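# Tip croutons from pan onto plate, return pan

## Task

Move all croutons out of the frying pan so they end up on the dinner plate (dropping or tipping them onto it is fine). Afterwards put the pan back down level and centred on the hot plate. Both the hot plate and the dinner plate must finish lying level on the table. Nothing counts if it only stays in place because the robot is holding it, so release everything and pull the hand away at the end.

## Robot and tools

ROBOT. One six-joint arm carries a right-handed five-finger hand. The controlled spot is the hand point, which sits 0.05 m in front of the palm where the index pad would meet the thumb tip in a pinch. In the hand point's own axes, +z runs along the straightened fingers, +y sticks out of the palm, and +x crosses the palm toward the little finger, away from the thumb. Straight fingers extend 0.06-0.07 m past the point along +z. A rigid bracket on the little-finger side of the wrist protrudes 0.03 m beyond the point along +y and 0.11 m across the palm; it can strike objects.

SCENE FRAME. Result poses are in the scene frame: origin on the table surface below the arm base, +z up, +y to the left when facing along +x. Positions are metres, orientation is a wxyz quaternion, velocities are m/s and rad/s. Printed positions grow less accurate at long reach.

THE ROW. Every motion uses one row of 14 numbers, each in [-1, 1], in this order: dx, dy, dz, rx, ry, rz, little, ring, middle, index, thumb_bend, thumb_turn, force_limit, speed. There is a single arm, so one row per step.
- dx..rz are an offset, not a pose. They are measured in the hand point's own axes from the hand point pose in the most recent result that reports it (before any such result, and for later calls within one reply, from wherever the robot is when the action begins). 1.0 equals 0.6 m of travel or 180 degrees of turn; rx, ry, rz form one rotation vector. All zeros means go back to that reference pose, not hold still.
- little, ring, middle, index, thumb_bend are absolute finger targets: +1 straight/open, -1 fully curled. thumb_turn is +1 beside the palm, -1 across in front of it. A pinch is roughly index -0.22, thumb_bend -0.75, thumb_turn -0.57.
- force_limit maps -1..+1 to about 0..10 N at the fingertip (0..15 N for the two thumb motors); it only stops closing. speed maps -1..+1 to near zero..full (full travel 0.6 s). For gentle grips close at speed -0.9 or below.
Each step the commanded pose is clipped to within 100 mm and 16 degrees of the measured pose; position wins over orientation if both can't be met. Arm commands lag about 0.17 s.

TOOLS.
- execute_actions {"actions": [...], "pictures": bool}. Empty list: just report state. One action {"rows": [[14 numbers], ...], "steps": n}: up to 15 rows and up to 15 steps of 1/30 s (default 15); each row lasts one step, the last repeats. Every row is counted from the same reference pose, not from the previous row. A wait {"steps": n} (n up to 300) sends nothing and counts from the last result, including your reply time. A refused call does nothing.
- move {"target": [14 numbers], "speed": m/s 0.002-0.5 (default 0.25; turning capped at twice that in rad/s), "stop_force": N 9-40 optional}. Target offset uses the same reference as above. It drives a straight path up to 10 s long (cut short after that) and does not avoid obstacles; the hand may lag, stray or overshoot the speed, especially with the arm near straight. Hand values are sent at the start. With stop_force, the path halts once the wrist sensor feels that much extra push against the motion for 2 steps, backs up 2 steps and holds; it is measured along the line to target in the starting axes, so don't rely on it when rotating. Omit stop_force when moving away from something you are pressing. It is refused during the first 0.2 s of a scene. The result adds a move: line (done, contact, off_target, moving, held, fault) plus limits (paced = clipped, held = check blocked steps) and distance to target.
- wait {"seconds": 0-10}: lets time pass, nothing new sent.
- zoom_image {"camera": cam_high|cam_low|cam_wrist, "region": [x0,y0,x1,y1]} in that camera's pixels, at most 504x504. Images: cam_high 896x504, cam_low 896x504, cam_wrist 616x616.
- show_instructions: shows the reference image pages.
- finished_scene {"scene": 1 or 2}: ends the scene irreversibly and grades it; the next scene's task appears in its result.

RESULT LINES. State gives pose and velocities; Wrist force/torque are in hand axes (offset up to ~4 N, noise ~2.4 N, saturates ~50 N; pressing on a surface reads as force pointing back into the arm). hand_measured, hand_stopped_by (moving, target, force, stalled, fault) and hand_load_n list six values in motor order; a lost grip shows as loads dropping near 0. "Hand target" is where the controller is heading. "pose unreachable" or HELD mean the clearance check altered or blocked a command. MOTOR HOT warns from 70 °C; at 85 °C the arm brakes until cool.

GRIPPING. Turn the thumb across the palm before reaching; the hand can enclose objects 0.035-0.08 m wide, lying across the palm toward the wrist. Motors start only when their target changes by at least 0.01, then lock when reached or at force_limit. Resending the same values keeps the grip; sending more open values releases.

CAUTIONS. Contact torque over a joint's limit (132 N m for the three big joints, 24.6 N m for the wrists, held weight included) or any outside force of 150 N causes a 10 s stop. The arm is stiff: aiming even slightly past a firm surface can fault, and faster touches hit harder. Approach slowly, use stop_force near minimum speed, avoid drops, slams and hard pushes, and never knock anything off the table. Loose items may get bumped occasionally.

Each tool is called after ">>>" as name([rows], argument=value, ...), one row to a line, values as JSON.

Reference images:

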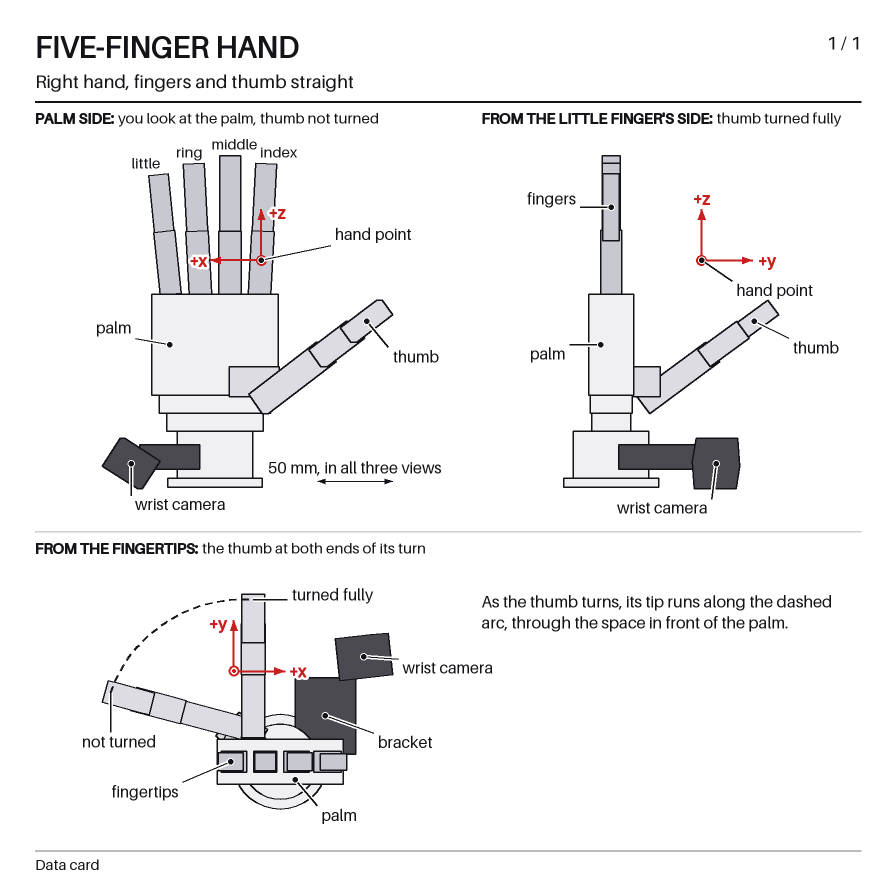

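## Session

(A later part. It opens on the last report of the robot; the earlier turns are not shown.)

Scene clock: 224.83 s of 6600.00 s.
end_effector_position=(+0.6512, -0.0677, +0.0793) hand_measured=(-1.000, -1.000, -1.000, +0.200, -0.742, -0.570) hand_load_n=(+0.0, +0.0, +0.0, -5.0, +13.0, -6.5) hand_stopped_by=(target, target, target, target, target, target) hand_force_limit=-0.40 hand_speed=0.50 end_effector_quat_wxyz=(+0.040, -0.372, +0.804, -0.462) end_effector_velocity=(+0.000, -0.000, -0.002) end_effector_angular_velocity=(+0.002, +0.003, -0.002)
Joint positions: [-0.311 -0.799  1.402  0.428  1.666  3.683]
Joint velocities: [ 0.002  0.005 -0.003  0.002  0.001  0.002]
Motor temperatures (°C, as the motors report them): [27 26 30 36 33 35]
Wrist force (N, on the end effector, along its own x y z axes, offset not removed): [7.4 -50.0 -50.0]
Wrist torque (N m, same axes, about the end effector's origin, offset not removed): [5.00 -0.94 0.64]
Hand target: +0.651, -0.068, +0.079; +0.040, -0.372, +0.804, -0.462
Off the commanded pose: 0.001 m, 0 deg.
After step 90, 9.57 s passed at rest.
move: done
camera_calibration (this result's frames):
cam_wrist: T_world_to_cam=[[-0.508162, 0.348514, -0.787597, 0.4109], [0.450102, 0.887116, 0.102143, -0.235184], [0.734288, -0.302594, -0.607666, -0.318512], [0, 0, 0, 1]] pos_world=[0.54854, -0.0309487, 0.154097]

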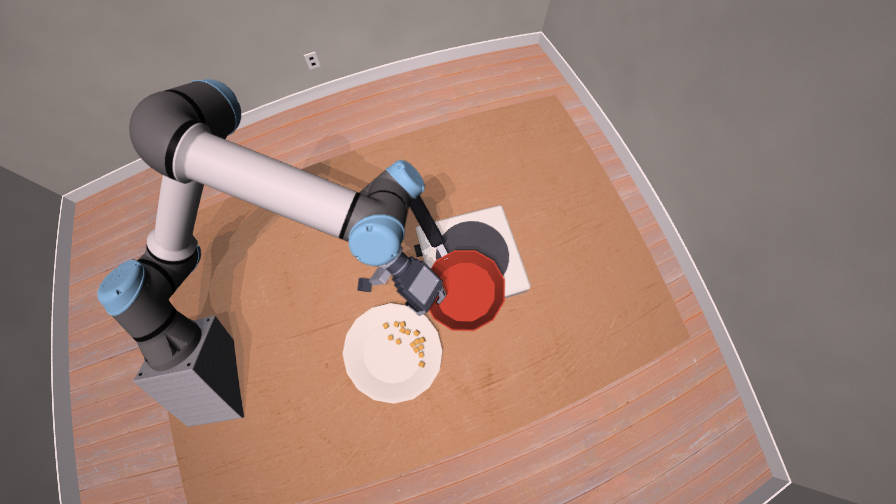

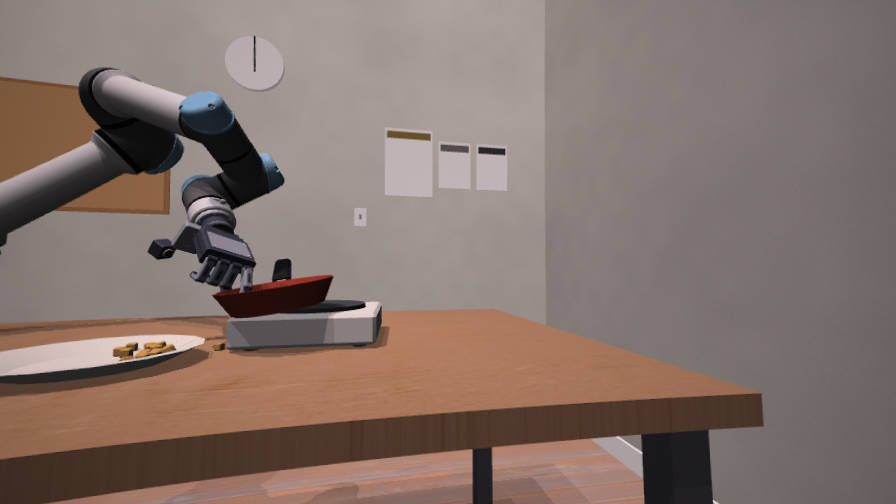

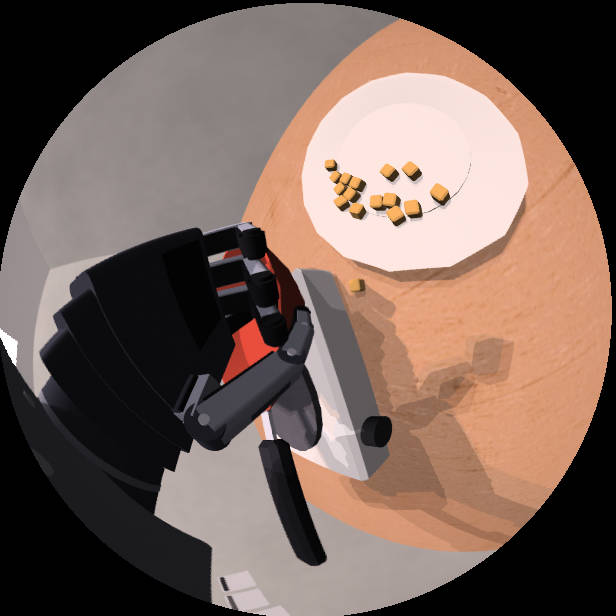

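>>> move(target=[0.028,-0.077,-0.057,0,0,0,-1,-1,-1,0.2,-0.75,-0.57,-0.4,0.5], speed=0.05)

Scene clock: 229.63 s of 6600.00 s.
end_effector_position=(+0.6510, -0.0676, +0.1389) hand_measured=(-1.000, -1.000, -1.000, +0.200, -0.750, -0.570) hand_load_n=(+0.0, +0.0, +0.0, +0.0, +0.0, +0.0) hand_stopped_by=(target, target, target, target, target, target) hand_force_limit=-0.40 hand_speed=0.50 end_effector_quat_wxyz=(+0.040, -0.372, +0.804, -0.462) end_effector_velocity=(+0.000, +0.000, +0.002) end_effector_angular_velocity=(+0.001, +0.001, +0.001)
Joint positions: [-0.375 -0.861  1.373  0.516  1.632  3.628]
Joint velocities: [-0.001 -0.001 -0.002  0.003 -0.002 -0.002]
Motor temperatures (°C, as the motors report them): [27 26 30 36 33 35]
Wrist force (N, on the end effector, along its own x y z axes, offset not removed): [0.8 0.1 -0.2]
Wrist torque (N m, same axes, about the end effector's origin, offset not removed): [0.09 -0.06 -0.13]
Hand target: +0.651, -0.068, +0.139; +0.040, -0.372, +0.804, -0.462
Off the commanded pose: 0.000 m, 0 deg.
After step 90, 0.23 s passed at rest.
move: done
camera_calibration (this result's frames):
cam_wrist: T_world_to_cam=[[-0.508161, 0.348483, -0.787612, 0.457806], [0.450102, 0.88712, 0.102109, -0.241271], [0.73429, -0.302618, -0.607652, -0.282136], [0, 0, 0, 1]] pos_world=[0.548405, -0.0308811, 0.213769]

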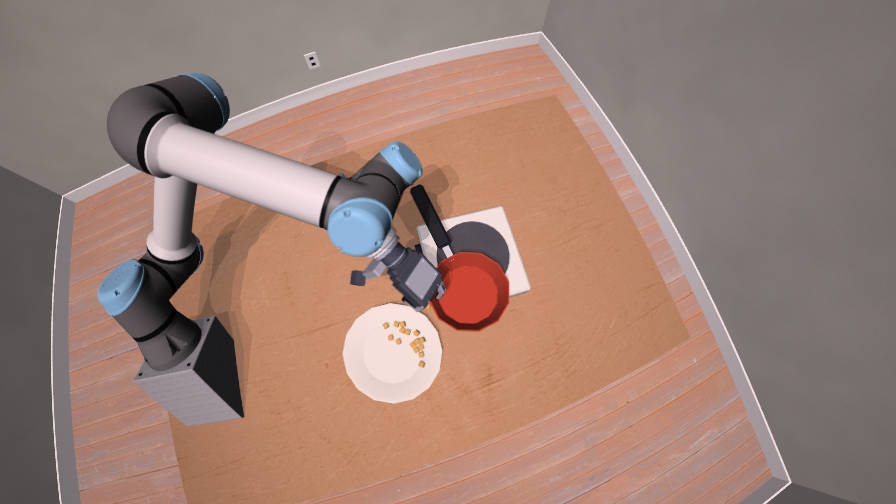

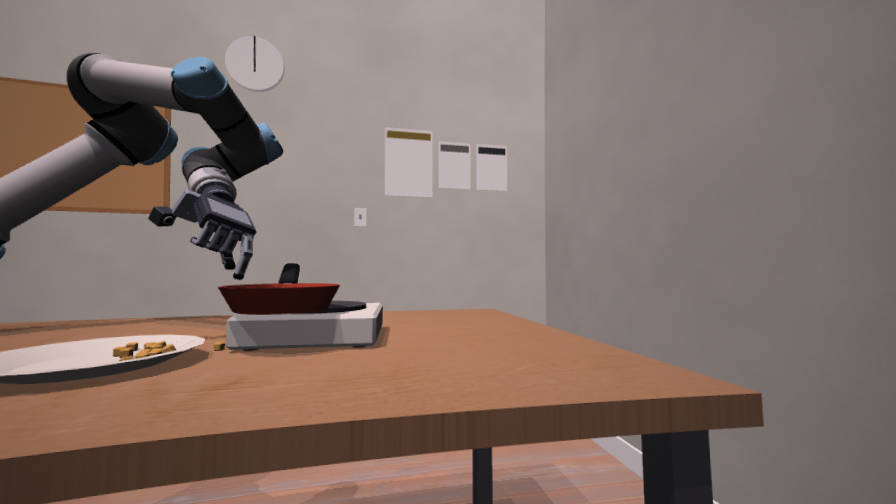

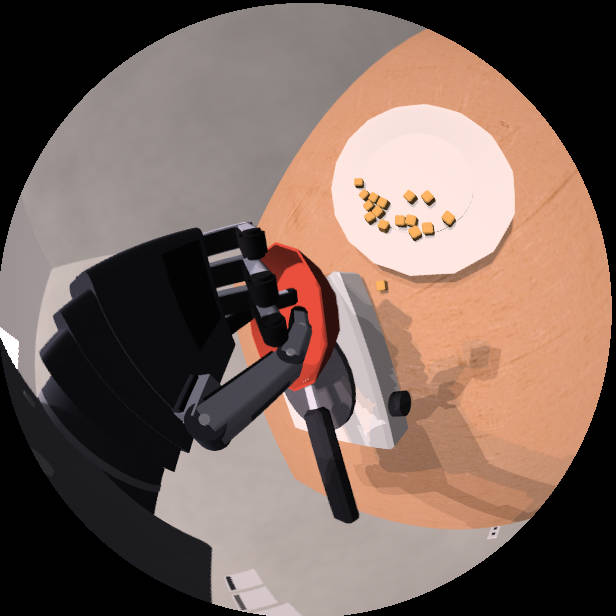

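>>> move(target=[-0.117,-0.087,0.06,0,0,0,-1,-1,-1,0.2,-0.75,-0.57,-0.4,0.5], speed=0.1)

>>> move(target=[-0.016,0.043,0.032,0,0,0,-1,-1,-1,0.2,-0.75,-0.57,-0.4,0.5], speed=0.04)

>>> move(target=[-0.233,0.003,-0.118,0,0,0,-1,-1,-1,0.2,-0.75,-0.57,-0.4,0.5], speed=0.04)

Scene clock: 243.23 s of 6600.00 s.
end_effector_position=(+0.7455, -0.0641, +0.1392) hand_measured=(-1.000, -1.000, -1.000, +0.200, -0.750, -0.570) hand_load_n=(+0.0, +0.0, +0.0, +0.0, +0.0, +0.0) hand_stopped_by=(target, target, target, target, target, target) hand_force_limit=-0.40 hand_speed=0.50 end_effector_quat_wxyz=(+0.040, -0.372, +0.804, -0.462) end_effector_velocity=(+0.002, +0.000, +0.000) end_effector_angular_velocity=(-0.001, +0.001, -0.001)
Joint positions: [-0.319 -0.642  0.944  0.73   1.661  3.676]
Joint velocities: [ 0.001  0.007 -0.014  0.008  0.002  0.   ]
Motor temperatures (°C, as the motors report them): [27 26 30 36 33 35]
Wrist force (N, on the end effector, along its own x y z axes, offset not removed): [0.6 1.0 -0.8]
Wrist torque (N m, same axes, about the end effector's origin, offset not removed): [0.28 -0.05 -0.13]
Hand target: +0.746, -0.064, +0.139; +0.040, -0.372, +0.804, -0.462
Off the commanded pose: 0.000 m, 0 deg.
After step 90, 9.17 s passed at rest.
move: done
camera_calibration (this result's frames):
cam_wrist: T_world_to_cam=[[-0.508069, 0.348421, -0.787699, 0.504702], [0.449966, 0.887179, 0.102194, -0.286876], [0.734436, -0.302517, -0.607525, -0.350354], [0, 0, 0, 1]] pos_world=[0.642821, -0.0273265, 0.214021]

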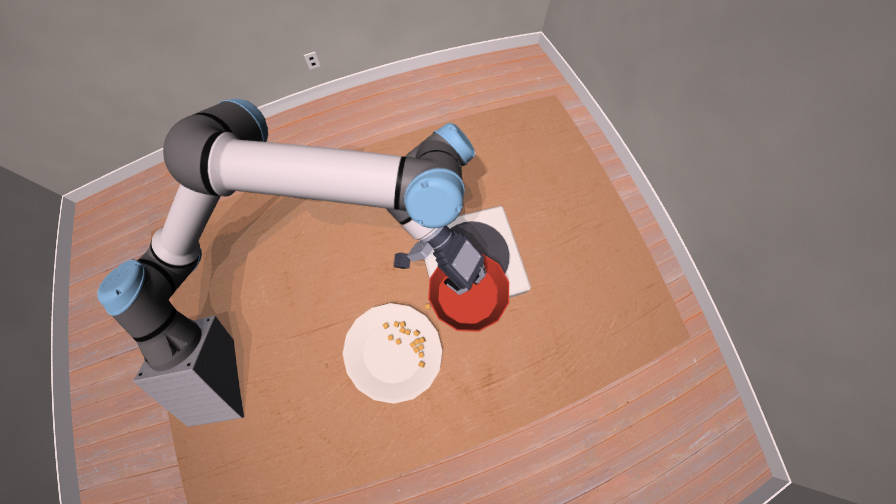

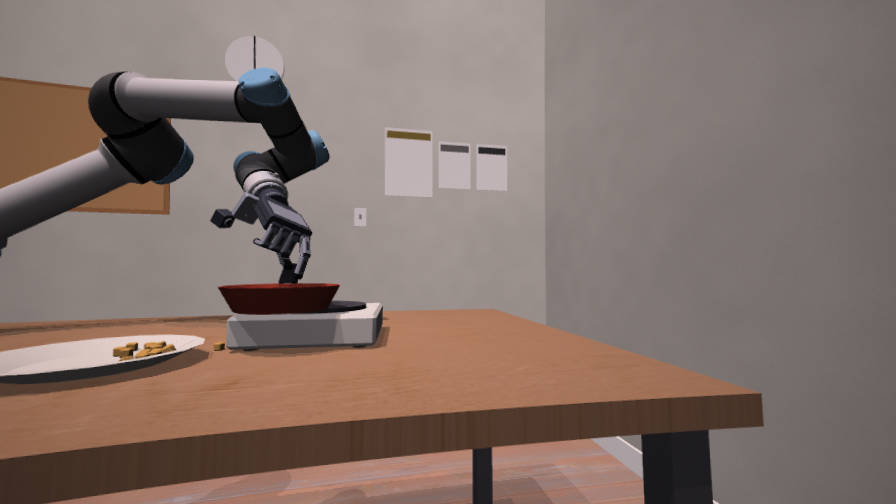

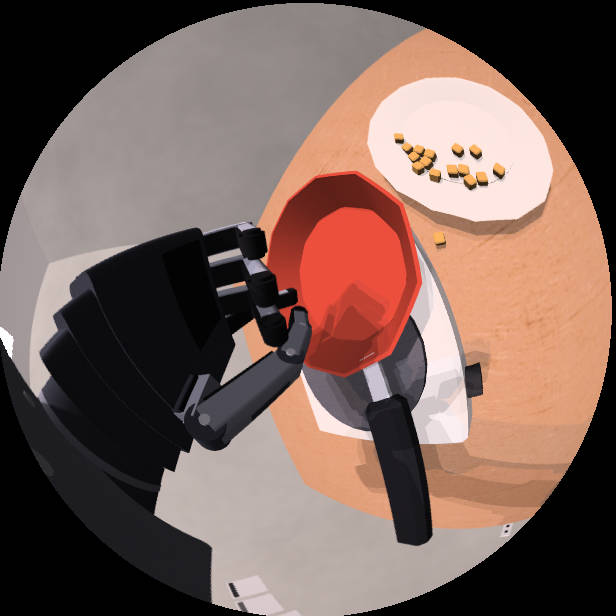

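Scene clock: 244.43 s of 6600.00 s.
end_effector_position=(+0.7458, -0.0640, +0.1058) hand_measured=(-1.000, -1.000, -1.000, +0.200, -0.750, -0.570) hand_load_n=(+0.0, +0.0, +0.0, +0.0, +0.0, +0.0) hand_stopped_by=(target, target, target, target, target, target) hand_force_limit=-0.40 hand_speed=0.50 end_effector_quat_wxyz=(+0.040, -0.372, +0.804, -0.462) end_effector_velocity=(+0.000, -0.000, -0.002) end_effector_angular_velocity=(+0.000, -0.000, -0.000)
Joint positions: [-0.288 -0.616  0.965  0.684  1.677  3.703]
Joint velocities: [ 0.001  0.002  0.    -0.002  0.001  0.001]
Motor temperatures (°C, as the motors report them): [27 26 30 36 33 35]
Wrist force (N, on the end effector, along its own x y z axes, offset not removed): [-0.9 0.9 -1.2]
Wrist torque (N m, same axes, about the end effector's origin, offset not removed): [0.34 0.18 -0.25]
Hand target: +0.746, -0.064, +0.106; +0.040, -0.372, +0.804, -0.462
Off the commanded pose: 0.000 m, 0 deg.
move: done
camera_calibration (this result's frames):
cam_wrist: T_world_to_cam=[[-0.508068, 0.348435, -0.787693, 0.478519], [0.449967, 0.887177, 0.10221, -0.283615], [0.734436, -0.302506, -0.607531, -0.370839], [0, 0, 0, 1]] pos_world=[0.643096, -0.0272972, 0.180618]

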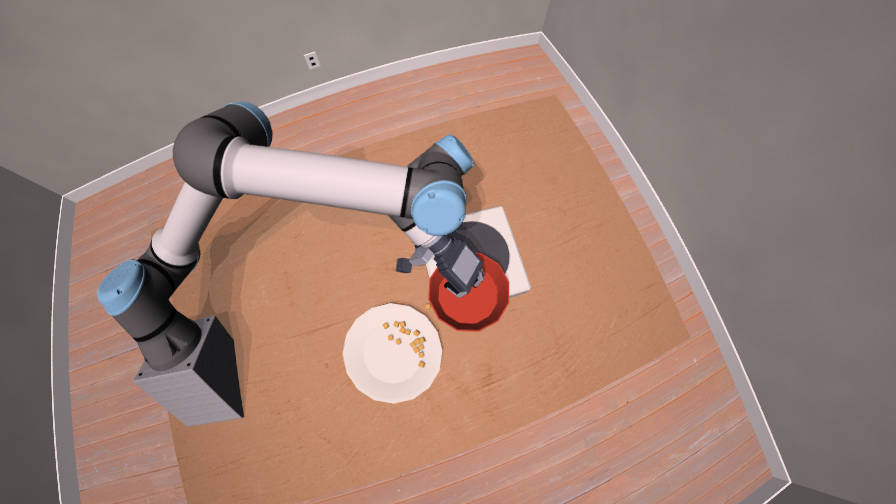

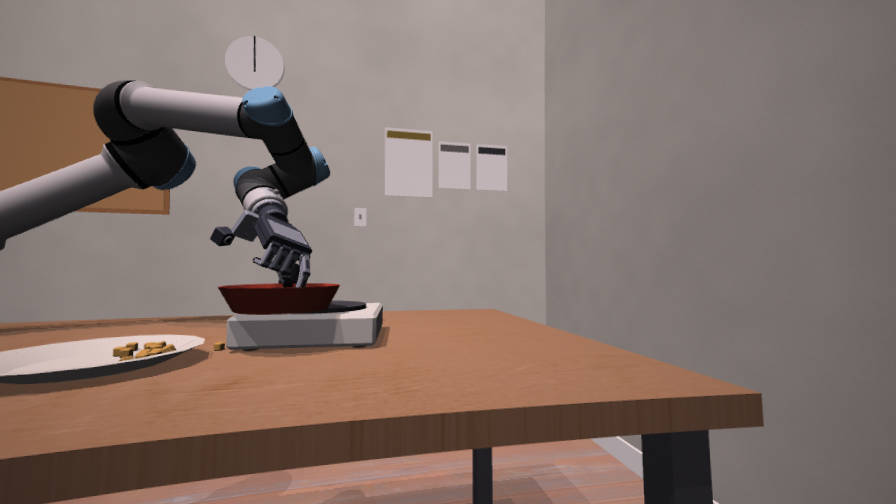

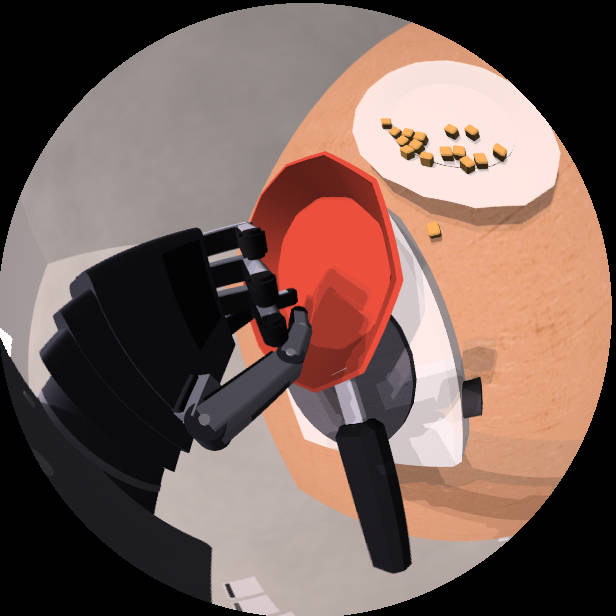

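Scene clock: 248.73 s of 6600.00 s.
end_effector_position=(+0.8162, +0.0757, +0.1057) hand_measured=(-1.000, -1.000, -1.000, +0.200, -0.752, -0.570) hand_load_n=(+0.0, +0.0, +0.0, +0.0, -3.0, -2.0) hand_stopped_by=(target, target, target, target, target, target) hand_force_limit=-0.40 hand_speed=0.50 end_effector_quat_wxyz=(+0.041, -0.372, +0.804, -0.462) end_effector_velocity=(+0.002, +0.003, +0.000) end_effector_angular_velocity=(+0.000, +0.004, -0.002)
Joint positions: [-0.103 -0.375  0.272  1.16   1.77   3.865]
Joint velocities: [ 0.003  0.03  -0.066  0.04   0.001  0.002]
Motor temperatures (°C, as the motors report them): [27 26 30 36 33 35]
Wrist force (N, on the end effector, along its own x y z axes, offset not removed): [4.3 -5.1 -0.4]
Wrist torque (N m, same axes, about the end effector's origin, offset not removed): [-0.30 -0.04 -0.19]
Hand target: +0.816, +0.076, +0.106; +0.041, -0.372, +0.804, -0.462
Off the commanded pose: 0.000 m, 0 deg.
move: done
camera_calibration (this result's frames):
cam_wrist: T_world_to_cam=[[-0.507719, 0.34828, -0.787987, 0.465277], [0.44939, 0.887416, 0.102674, -0.438899], [0.735031, -0.301984, -0.607071, -0.380942], [0, 0, 0, 1]] pos_world=[0.71347, 0.112401, 0.180437]

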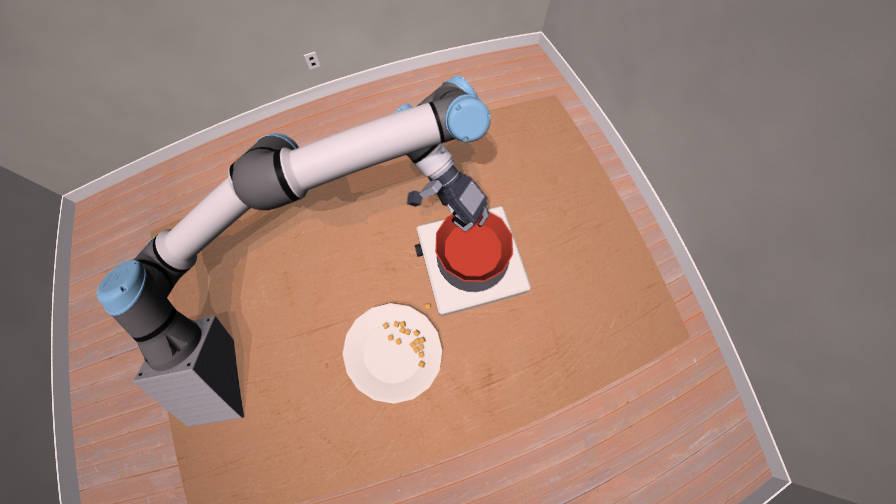

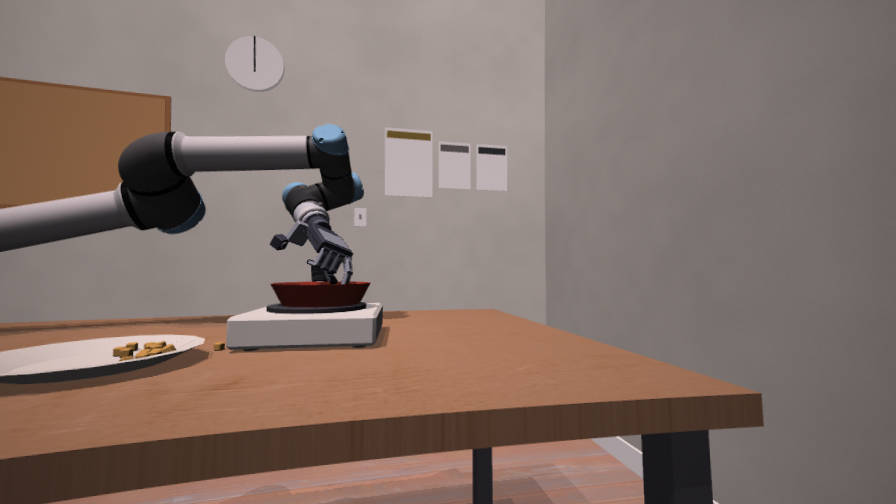

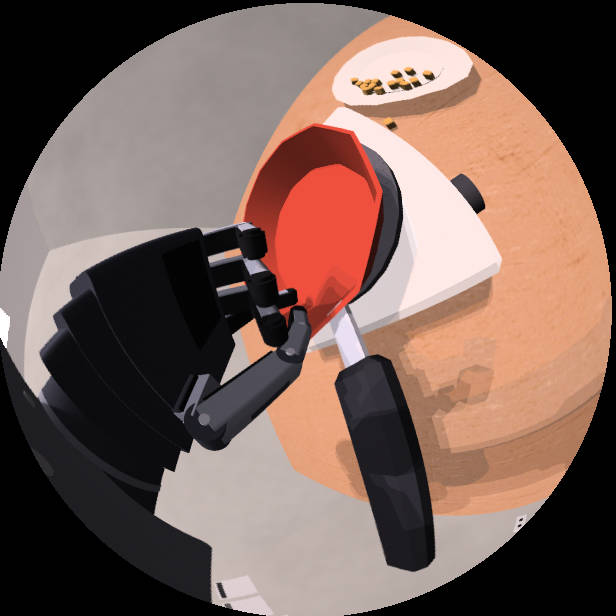

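>>> move(target=[0.165,-0.002,0.083,0,0,0,-1,-1,-1,0.2,-0.75,-0.57,-0.4,0.5], speed=0.04)

Scene clock: 256.63 s of 6600.00 s.
end_effector_position=(+0.7661, -0.0230, +0.1058) hand_measured=(-1.000, -1.000, -1.000, +0.200, -0.750, -0.570) hand_load_n=(+0.0, +0.0, +0.0, +0.0, +0.0, +0.0) hand_stopped_by=(target, target, target, target, target, target) hand_force_limit=-0.40 hand_speed=0.50 end_effector_quat_wxyz=(+0.041, -0.372, +0.804, -0.462) end_effector_velocity=(-0.001, -0.002, +0.001) end_effector_angular_velocity=(-0.001, -0.001, -0.000)
Joint positions: [-0.231 -0.586  0.842  0.783  1.706  3.753]
Joint velocities: [-0.002 -0.002  0.006 -0.005 -0.    -0.002]
Motor temperatures (°C, as the motors report them): [27 26 30 36 33 35]
Wrist force (N, on the end effector, along its own x y z axes, offset not removed): [1.0 2.7 -2.7]
Wrist torque (N m, same axes, about the end effector's origin, offset not removed): [0.72 0.02 -0.12]
Hand target: +0.766, -0.023, +0.106; +0.041, -0.372, +0.804, -0.462
Off the commanded pose: 0.000 m, 0 deg.
After step 90, 1.77 s passed at rest.
move: done
camera_calibration (this result's frames):
cam_wrist: T_world_to_cam=[[-0.507743, 0.34824, -0.787988, 0.474352], [0.449423, 0.887409, 0.10259, -0.328804], [0.734994, -0.302051, -0.607083, -0.373801], [0, 0, 0, 1]] pos_world=[0.663362, 0.0136878, 0.180588]

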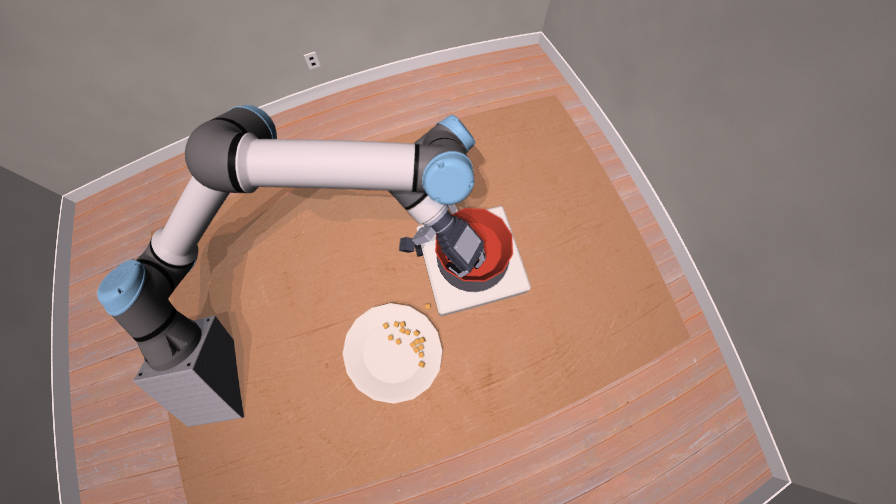

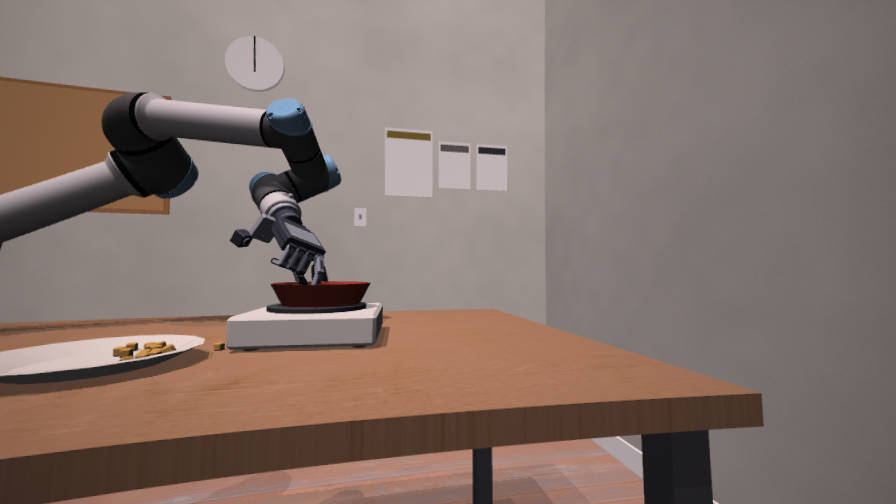

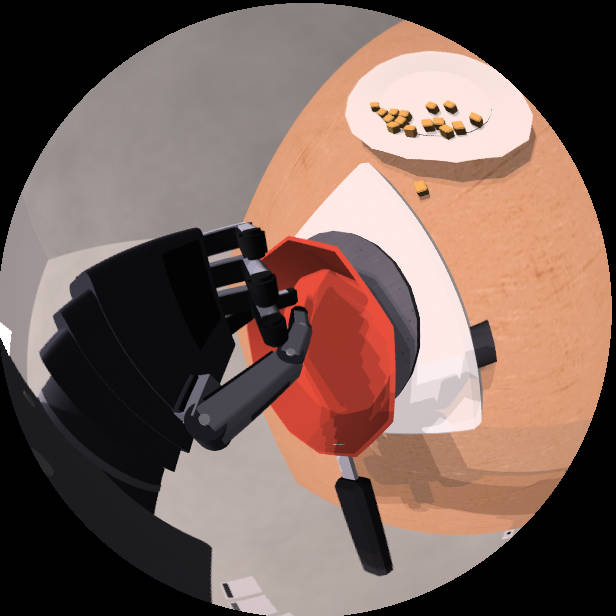

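>>> move(target=[0.037,0,0.019,0,0,0,-1,-1,-1,0.2,-0.75,-0.57,-0.4,0.5], speed=0.03)

Scene clock: 262.50 s of 6600.00 s.
end_effector_position=(+0.7549, -0.0451, +0.1055) hand_measured=(-1.000, -1.000, -1.000, +0.200, -0.750, -0.570) hand_load_n=(+0.0, +0.0, +0.0, -1.0, +0.0, +0.0) hand_stopped_by=(target, target, target, target, target, target) hand_force_limit=-0.40 hand_speed=0.50 end_effector_quat_wxyz=(+0.041, -0.372, +0.804, -0.462) end_effector_velocity=(-0.001, -0.003, +0.000) end_effector_angular_velocity=(-0.001, -0.001, -0.002)
Joint positions: [-0.261 -0.605  0.914  0.726  1.691  3.726]
Joint velocities: [-0.003 -0.001  0.006 -0.005  0.    -0.002]
Motor temperatures (°C, as the motors report them): [27 26 30 36 33 35]
Wrist force (N, on the end effector, along its own x y z axes, offset not removed): [-0.9 0.1 -2.7]
Wrist torque (N m, same axes, about the end effector's origin, offset not removed): [0.27 -0.12 -0.17]
Hand target: +0.755, -0.045, +0.106; +0.041, -0.372, +0.804, -0.462
Off the commanded pose: 0.000 m, 0 deg.
After step 90, 1.70 s passed at rest.
move: done
camera_calibration (this result's frames):
cam_wrist: T_world_to_cam=[[-0.507757, 0.348236, -0.787981, 0.476128], [0.449443, 0.887402, 0.102563, -0.304125], [0.734972, -0.302075, -0.607097, -0.372394], [0, 0, 0, 1]] pos_world=[0.652143, -0.00841481, 0.180293]

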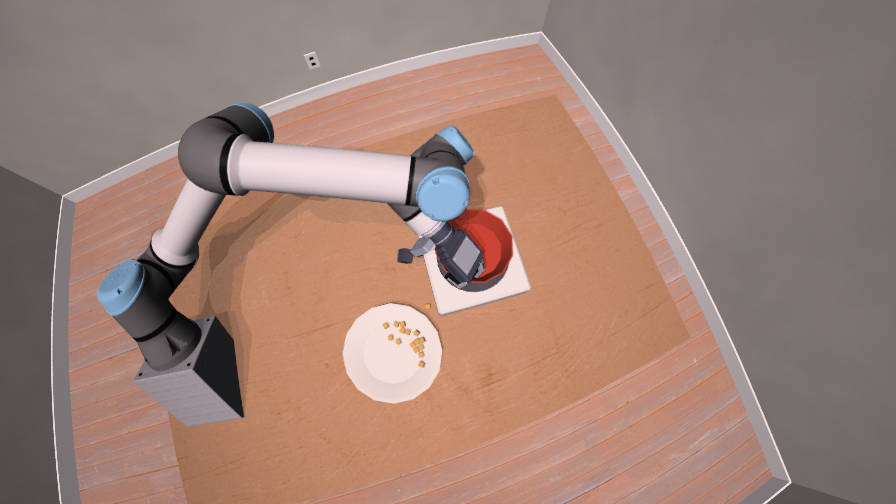

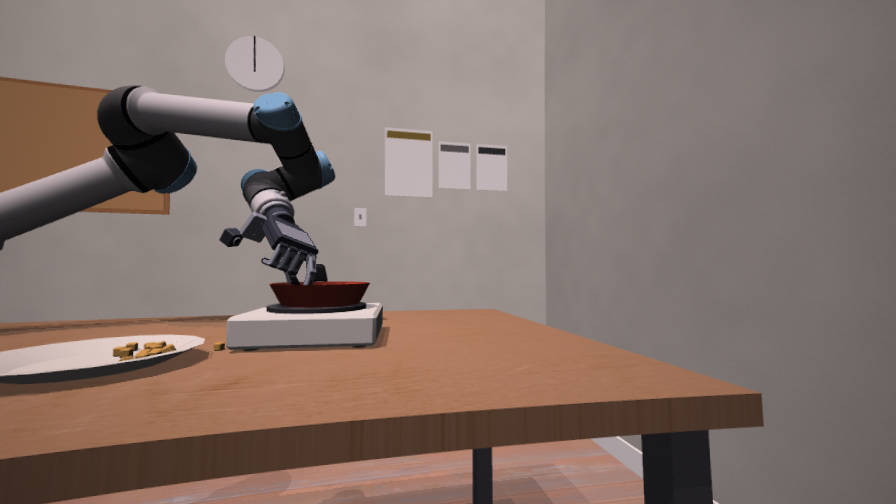

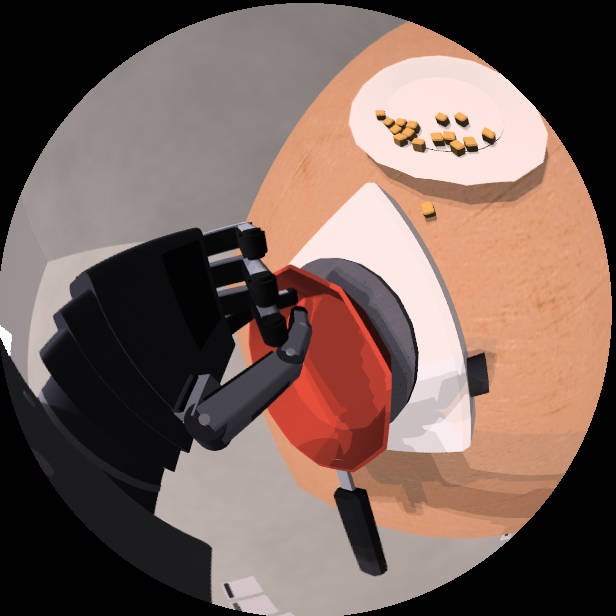

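>>> move(target=[0.021,0,0.011,0,0,0,-1,-1,-1,0.2,-0.75,-0.57,-0.4,0.5], speed=0.03)

>>> move(target=[0.02,-0.077,-0.061,0,0,0,-1,-1,-1,0.2,-0.75,-0.57,-0.4,0.5], speed=0.06)

>>> move(target=[0.163,0.092,-0.044,0.11,0,0,1,1,1,0.2,-0.75,-0.57,-0.4,0.5], speed=0.1)

Scene clock: 278.20 s of 6600.00 s.
end_effector_position=(+0.7486, -0.0577, +0.1053) hand_measured=(-1.000, -1.000, -1.000, +0.200, -0.750, -0.570) hand_load_n=(+0.0, +0.0, +0.0, -1.0, +0.0, +0.0) hand_stopped_by=(target, target, target, target, target, target) hand_force_limit=-0.40 hand_speed=0.50 end_effector_quat_wxyz=(+0.041, -0.372, +0.804, -0.462) end_effector_velocity=(-0.001, -0.001, +0.000) end_effector_angular_velocity=(+0.001, -0.001, +0.001)
Joint positions: [-0.279 -0.613  0.951  0.696  1.682  3.711]
Joint velocities: [-0.003 -0.001  0.004 -0.004 -0.003 -0.002]
Motor temperatures (°C, as the motors report them): [27 26 30 36 33 35]
Wrist force (N, on the end effector, along its own x y z axes, offset not removed): [-1.5 -0.7 -3.1]
Wrist torque (N m, same axes, about the end effector's origin, offset not removed): [0.29 -0.01 -0.17]
Hand target: +0.749, -0.058, +0.105; +0.041, -0.372, +0.804, -0.462
Off the commanded pose: 0.000 m, 0 deg.
After step 90, 11.90 s passed at rest.
move: done
camera_calibration (this result's frames):
cam_wrist: T_world_to_cam=[[-0.507766, 0.348237, -0.787975, 0.477136], [0.449464, 0.887393, 0.102542, -0.290126], [0.734953, -0.3021, -0.607108, -0.371706], [0, 0, 0, 1]] pos_world=[0.645861, -0.0209931, 0.180056]

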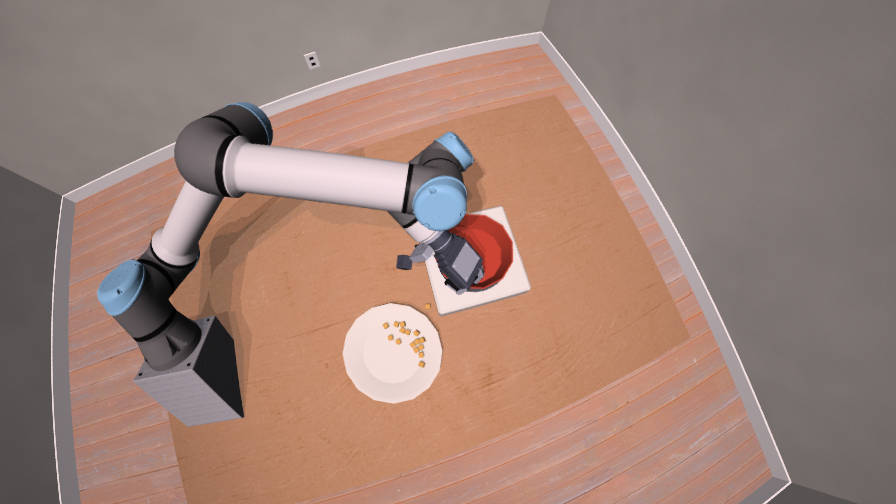

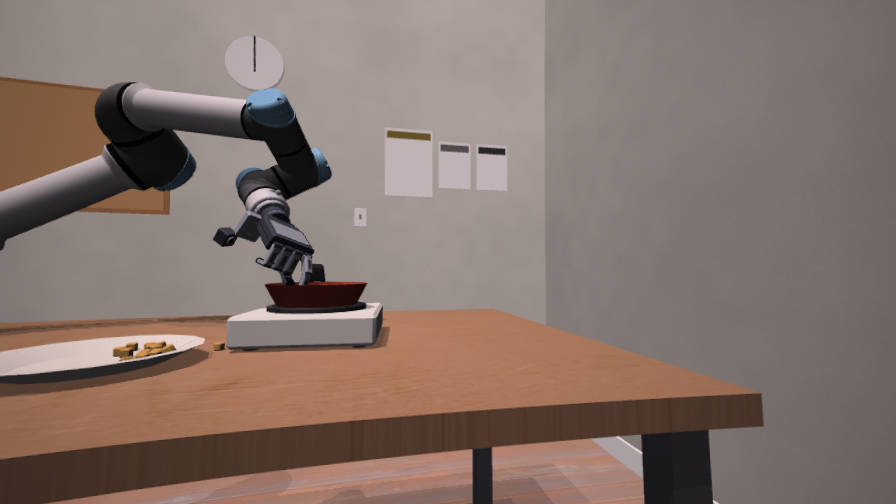

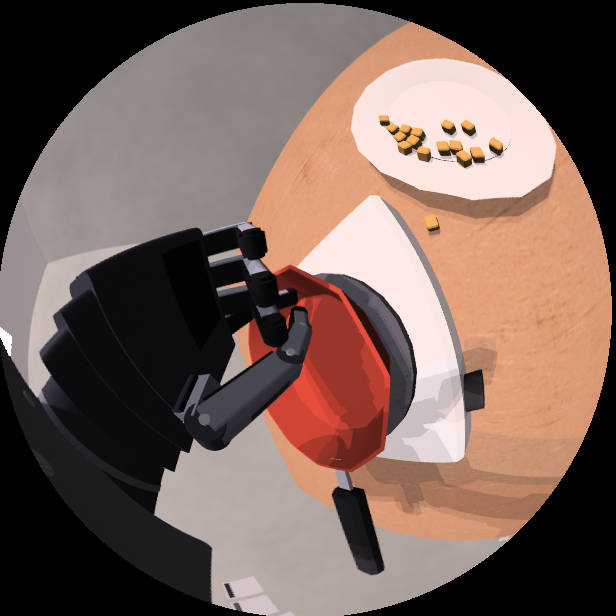

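Scene clock: 279.60 s of 6600.00 s.
end_effector_position=(+0.7509, -0.0529, +0.1650) hand_measured=(-1.000, -1.000, -1.000, +0.200, -0.750, -0.570) hand_load_n=(+0.0, +0.0, +0.0, +0.0, +0.0, +0.0) hand_stopped_by=(target, target, target, target, target, target) hand_force_limit=-0.40 hand_speed=0.50 end_effector_quat_wxyz=(+0.041, -0.372, +0.804, -0.462) end_effector_velocity=(+0.000, +0.000, +0.002) end_effector_angular_velocity=(+0.000, -0.001, +0.000)
Joint positions: [-0.327 -0.653  0.89   0.793  1.657  3.67 ]
Joint velocities: [-0.001 -0.001 -0.003  0.003 -0.001 -0.001]
Motor temperatures (°C, as the motors report them): [27 26 30 36 33 35]
Wrist force (N, on the end effector, along its own x y z axes, offset not removed): [0.2 0.1 -1.1]
Wrist torque (N m, same axes, about the end effector's origin, offset not removed): [0.14 0.03 -0.11]
Hand target: +0.751, -0.053, +0.165; +0.041, -0.372, +0.804, -0.462
Off the commanded pose: 0.000 m, 0 deg.
move: done
camera_calibration (this result's frames):
cam_wrist: T_world_to_cam=[[-0.50776, 0.348209, -0.787991, 0.523692], [0.449454, 0.887401, 0.102522, -0.301538], [0.734963, -0.302109, -0.607091, -0.335666], [0, 0, 0, 1]] pos_world=[0.648139, -0.0161762, 0.239799]

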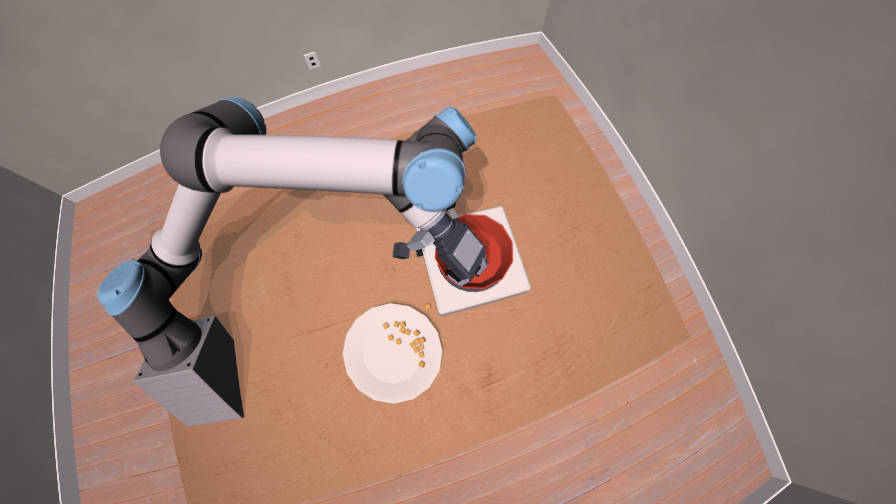

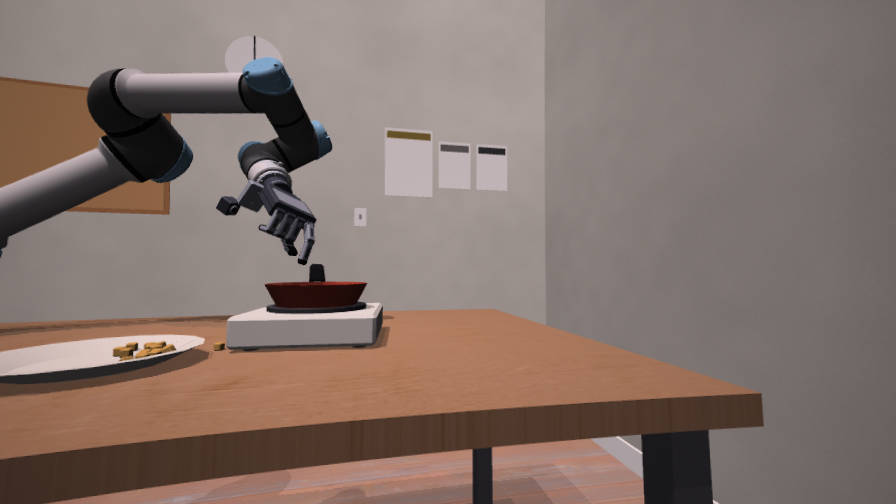

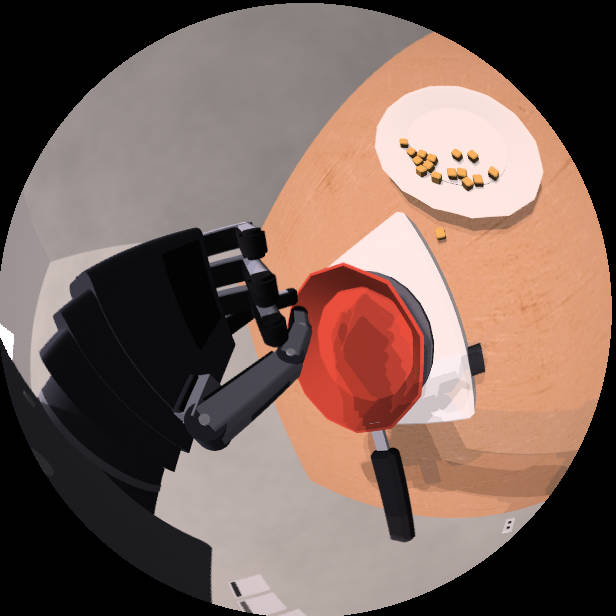

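Scene clock: 281.77 s of 6600.00 s.
end_effector_position=(+0.6388, -0.0800, +0.1646) hand_measured=(+1.000, +1.000, +1.000, +0.200, -0.750, -0.570) hand_load_n=(+0.0, +0.0, +0.0, +0.0, +0.0, +0.0) hand_stopped_by=(target, target, target, target, target, target) hand_force_limit=-0.40 hand_speed=0.50 end_effector_quat_wxyz=(+0.104, -0.360, +0.712, -0.593) end_effector_velocity=(-0.002, -0.000, -0.000) end_effector_angular_velocity=(-0.004, -0.004, +0.004)
Joint positions: [-0.347 -1.032  1.678  0.074  1.809  3.603]
Joint velocities: [-0.001 -0.005  0.012 -0.015  0.    -0.002]
Motor temperatures (°C, as the motors report them): [27 26 30 36 33 35]
Wrist force (N, on the end effector, along its own x y z axes, offset not removed): [0.4 3.3 -0.3]
Wrist torque (N m, same axes, about the end effector's origin, offset not removed): [0.66 -0.03 -0.07]
Hand target: +0.639, -0.080, +0.165; +0.104, -0.360, +0.712, -0.594
Off the commanded pose: 0.000 m, 0 deg.
move: done
camera_calibration (this result's frames):
cam_wrist: T_world_to_cam=[[-0.337967, 0.0909849, -0.93675, 0.371304], [0.3537, 0.934634, -0.036831, -0.139166], [0.872167, -0.343776, -0.348057, -0.395376], [0, 0, 0, 1]] pos_world=[0.519545, -0.039635, 0.20508]

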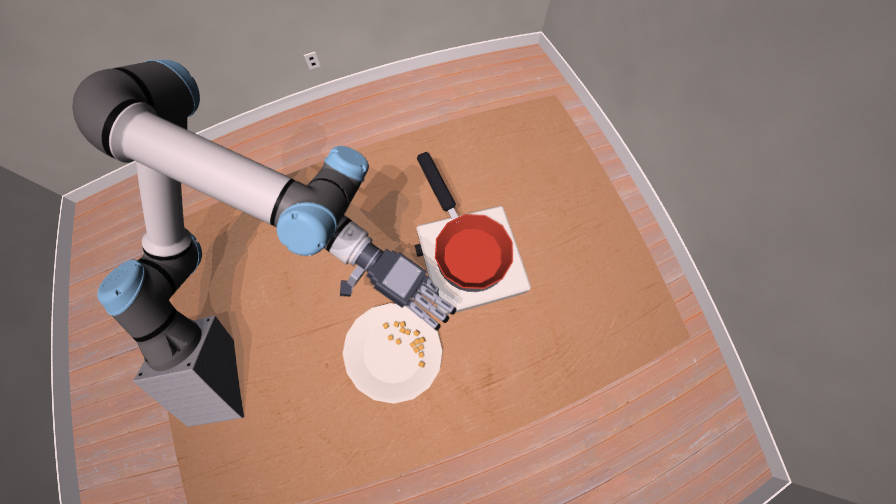

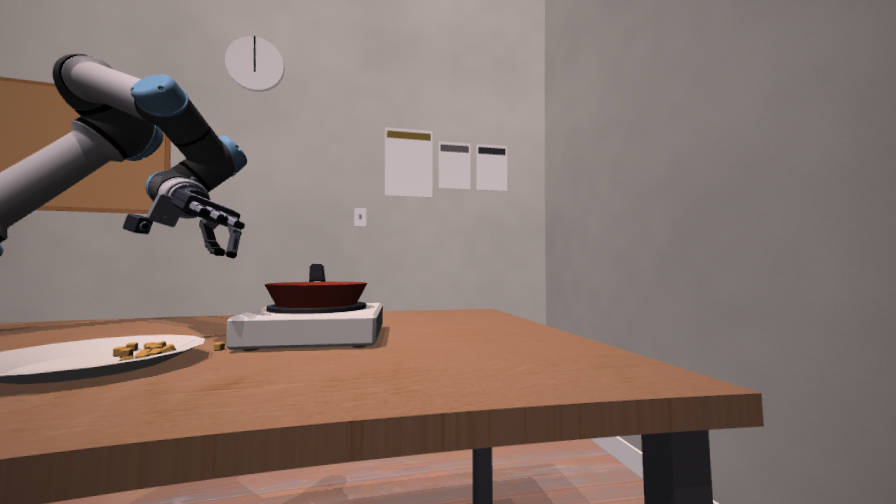

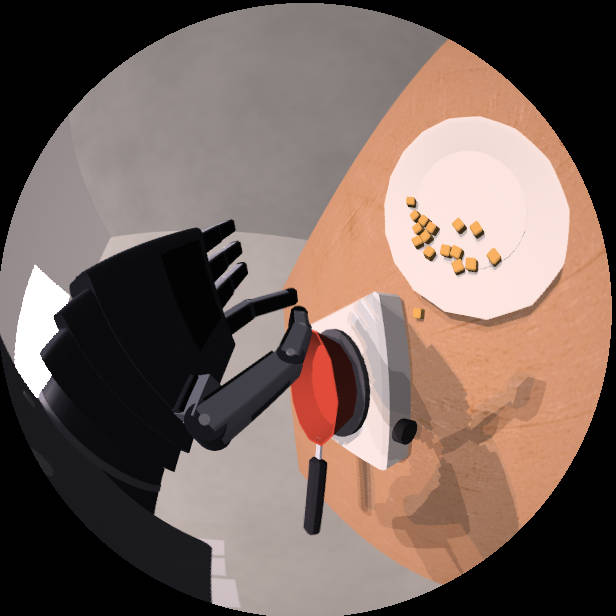

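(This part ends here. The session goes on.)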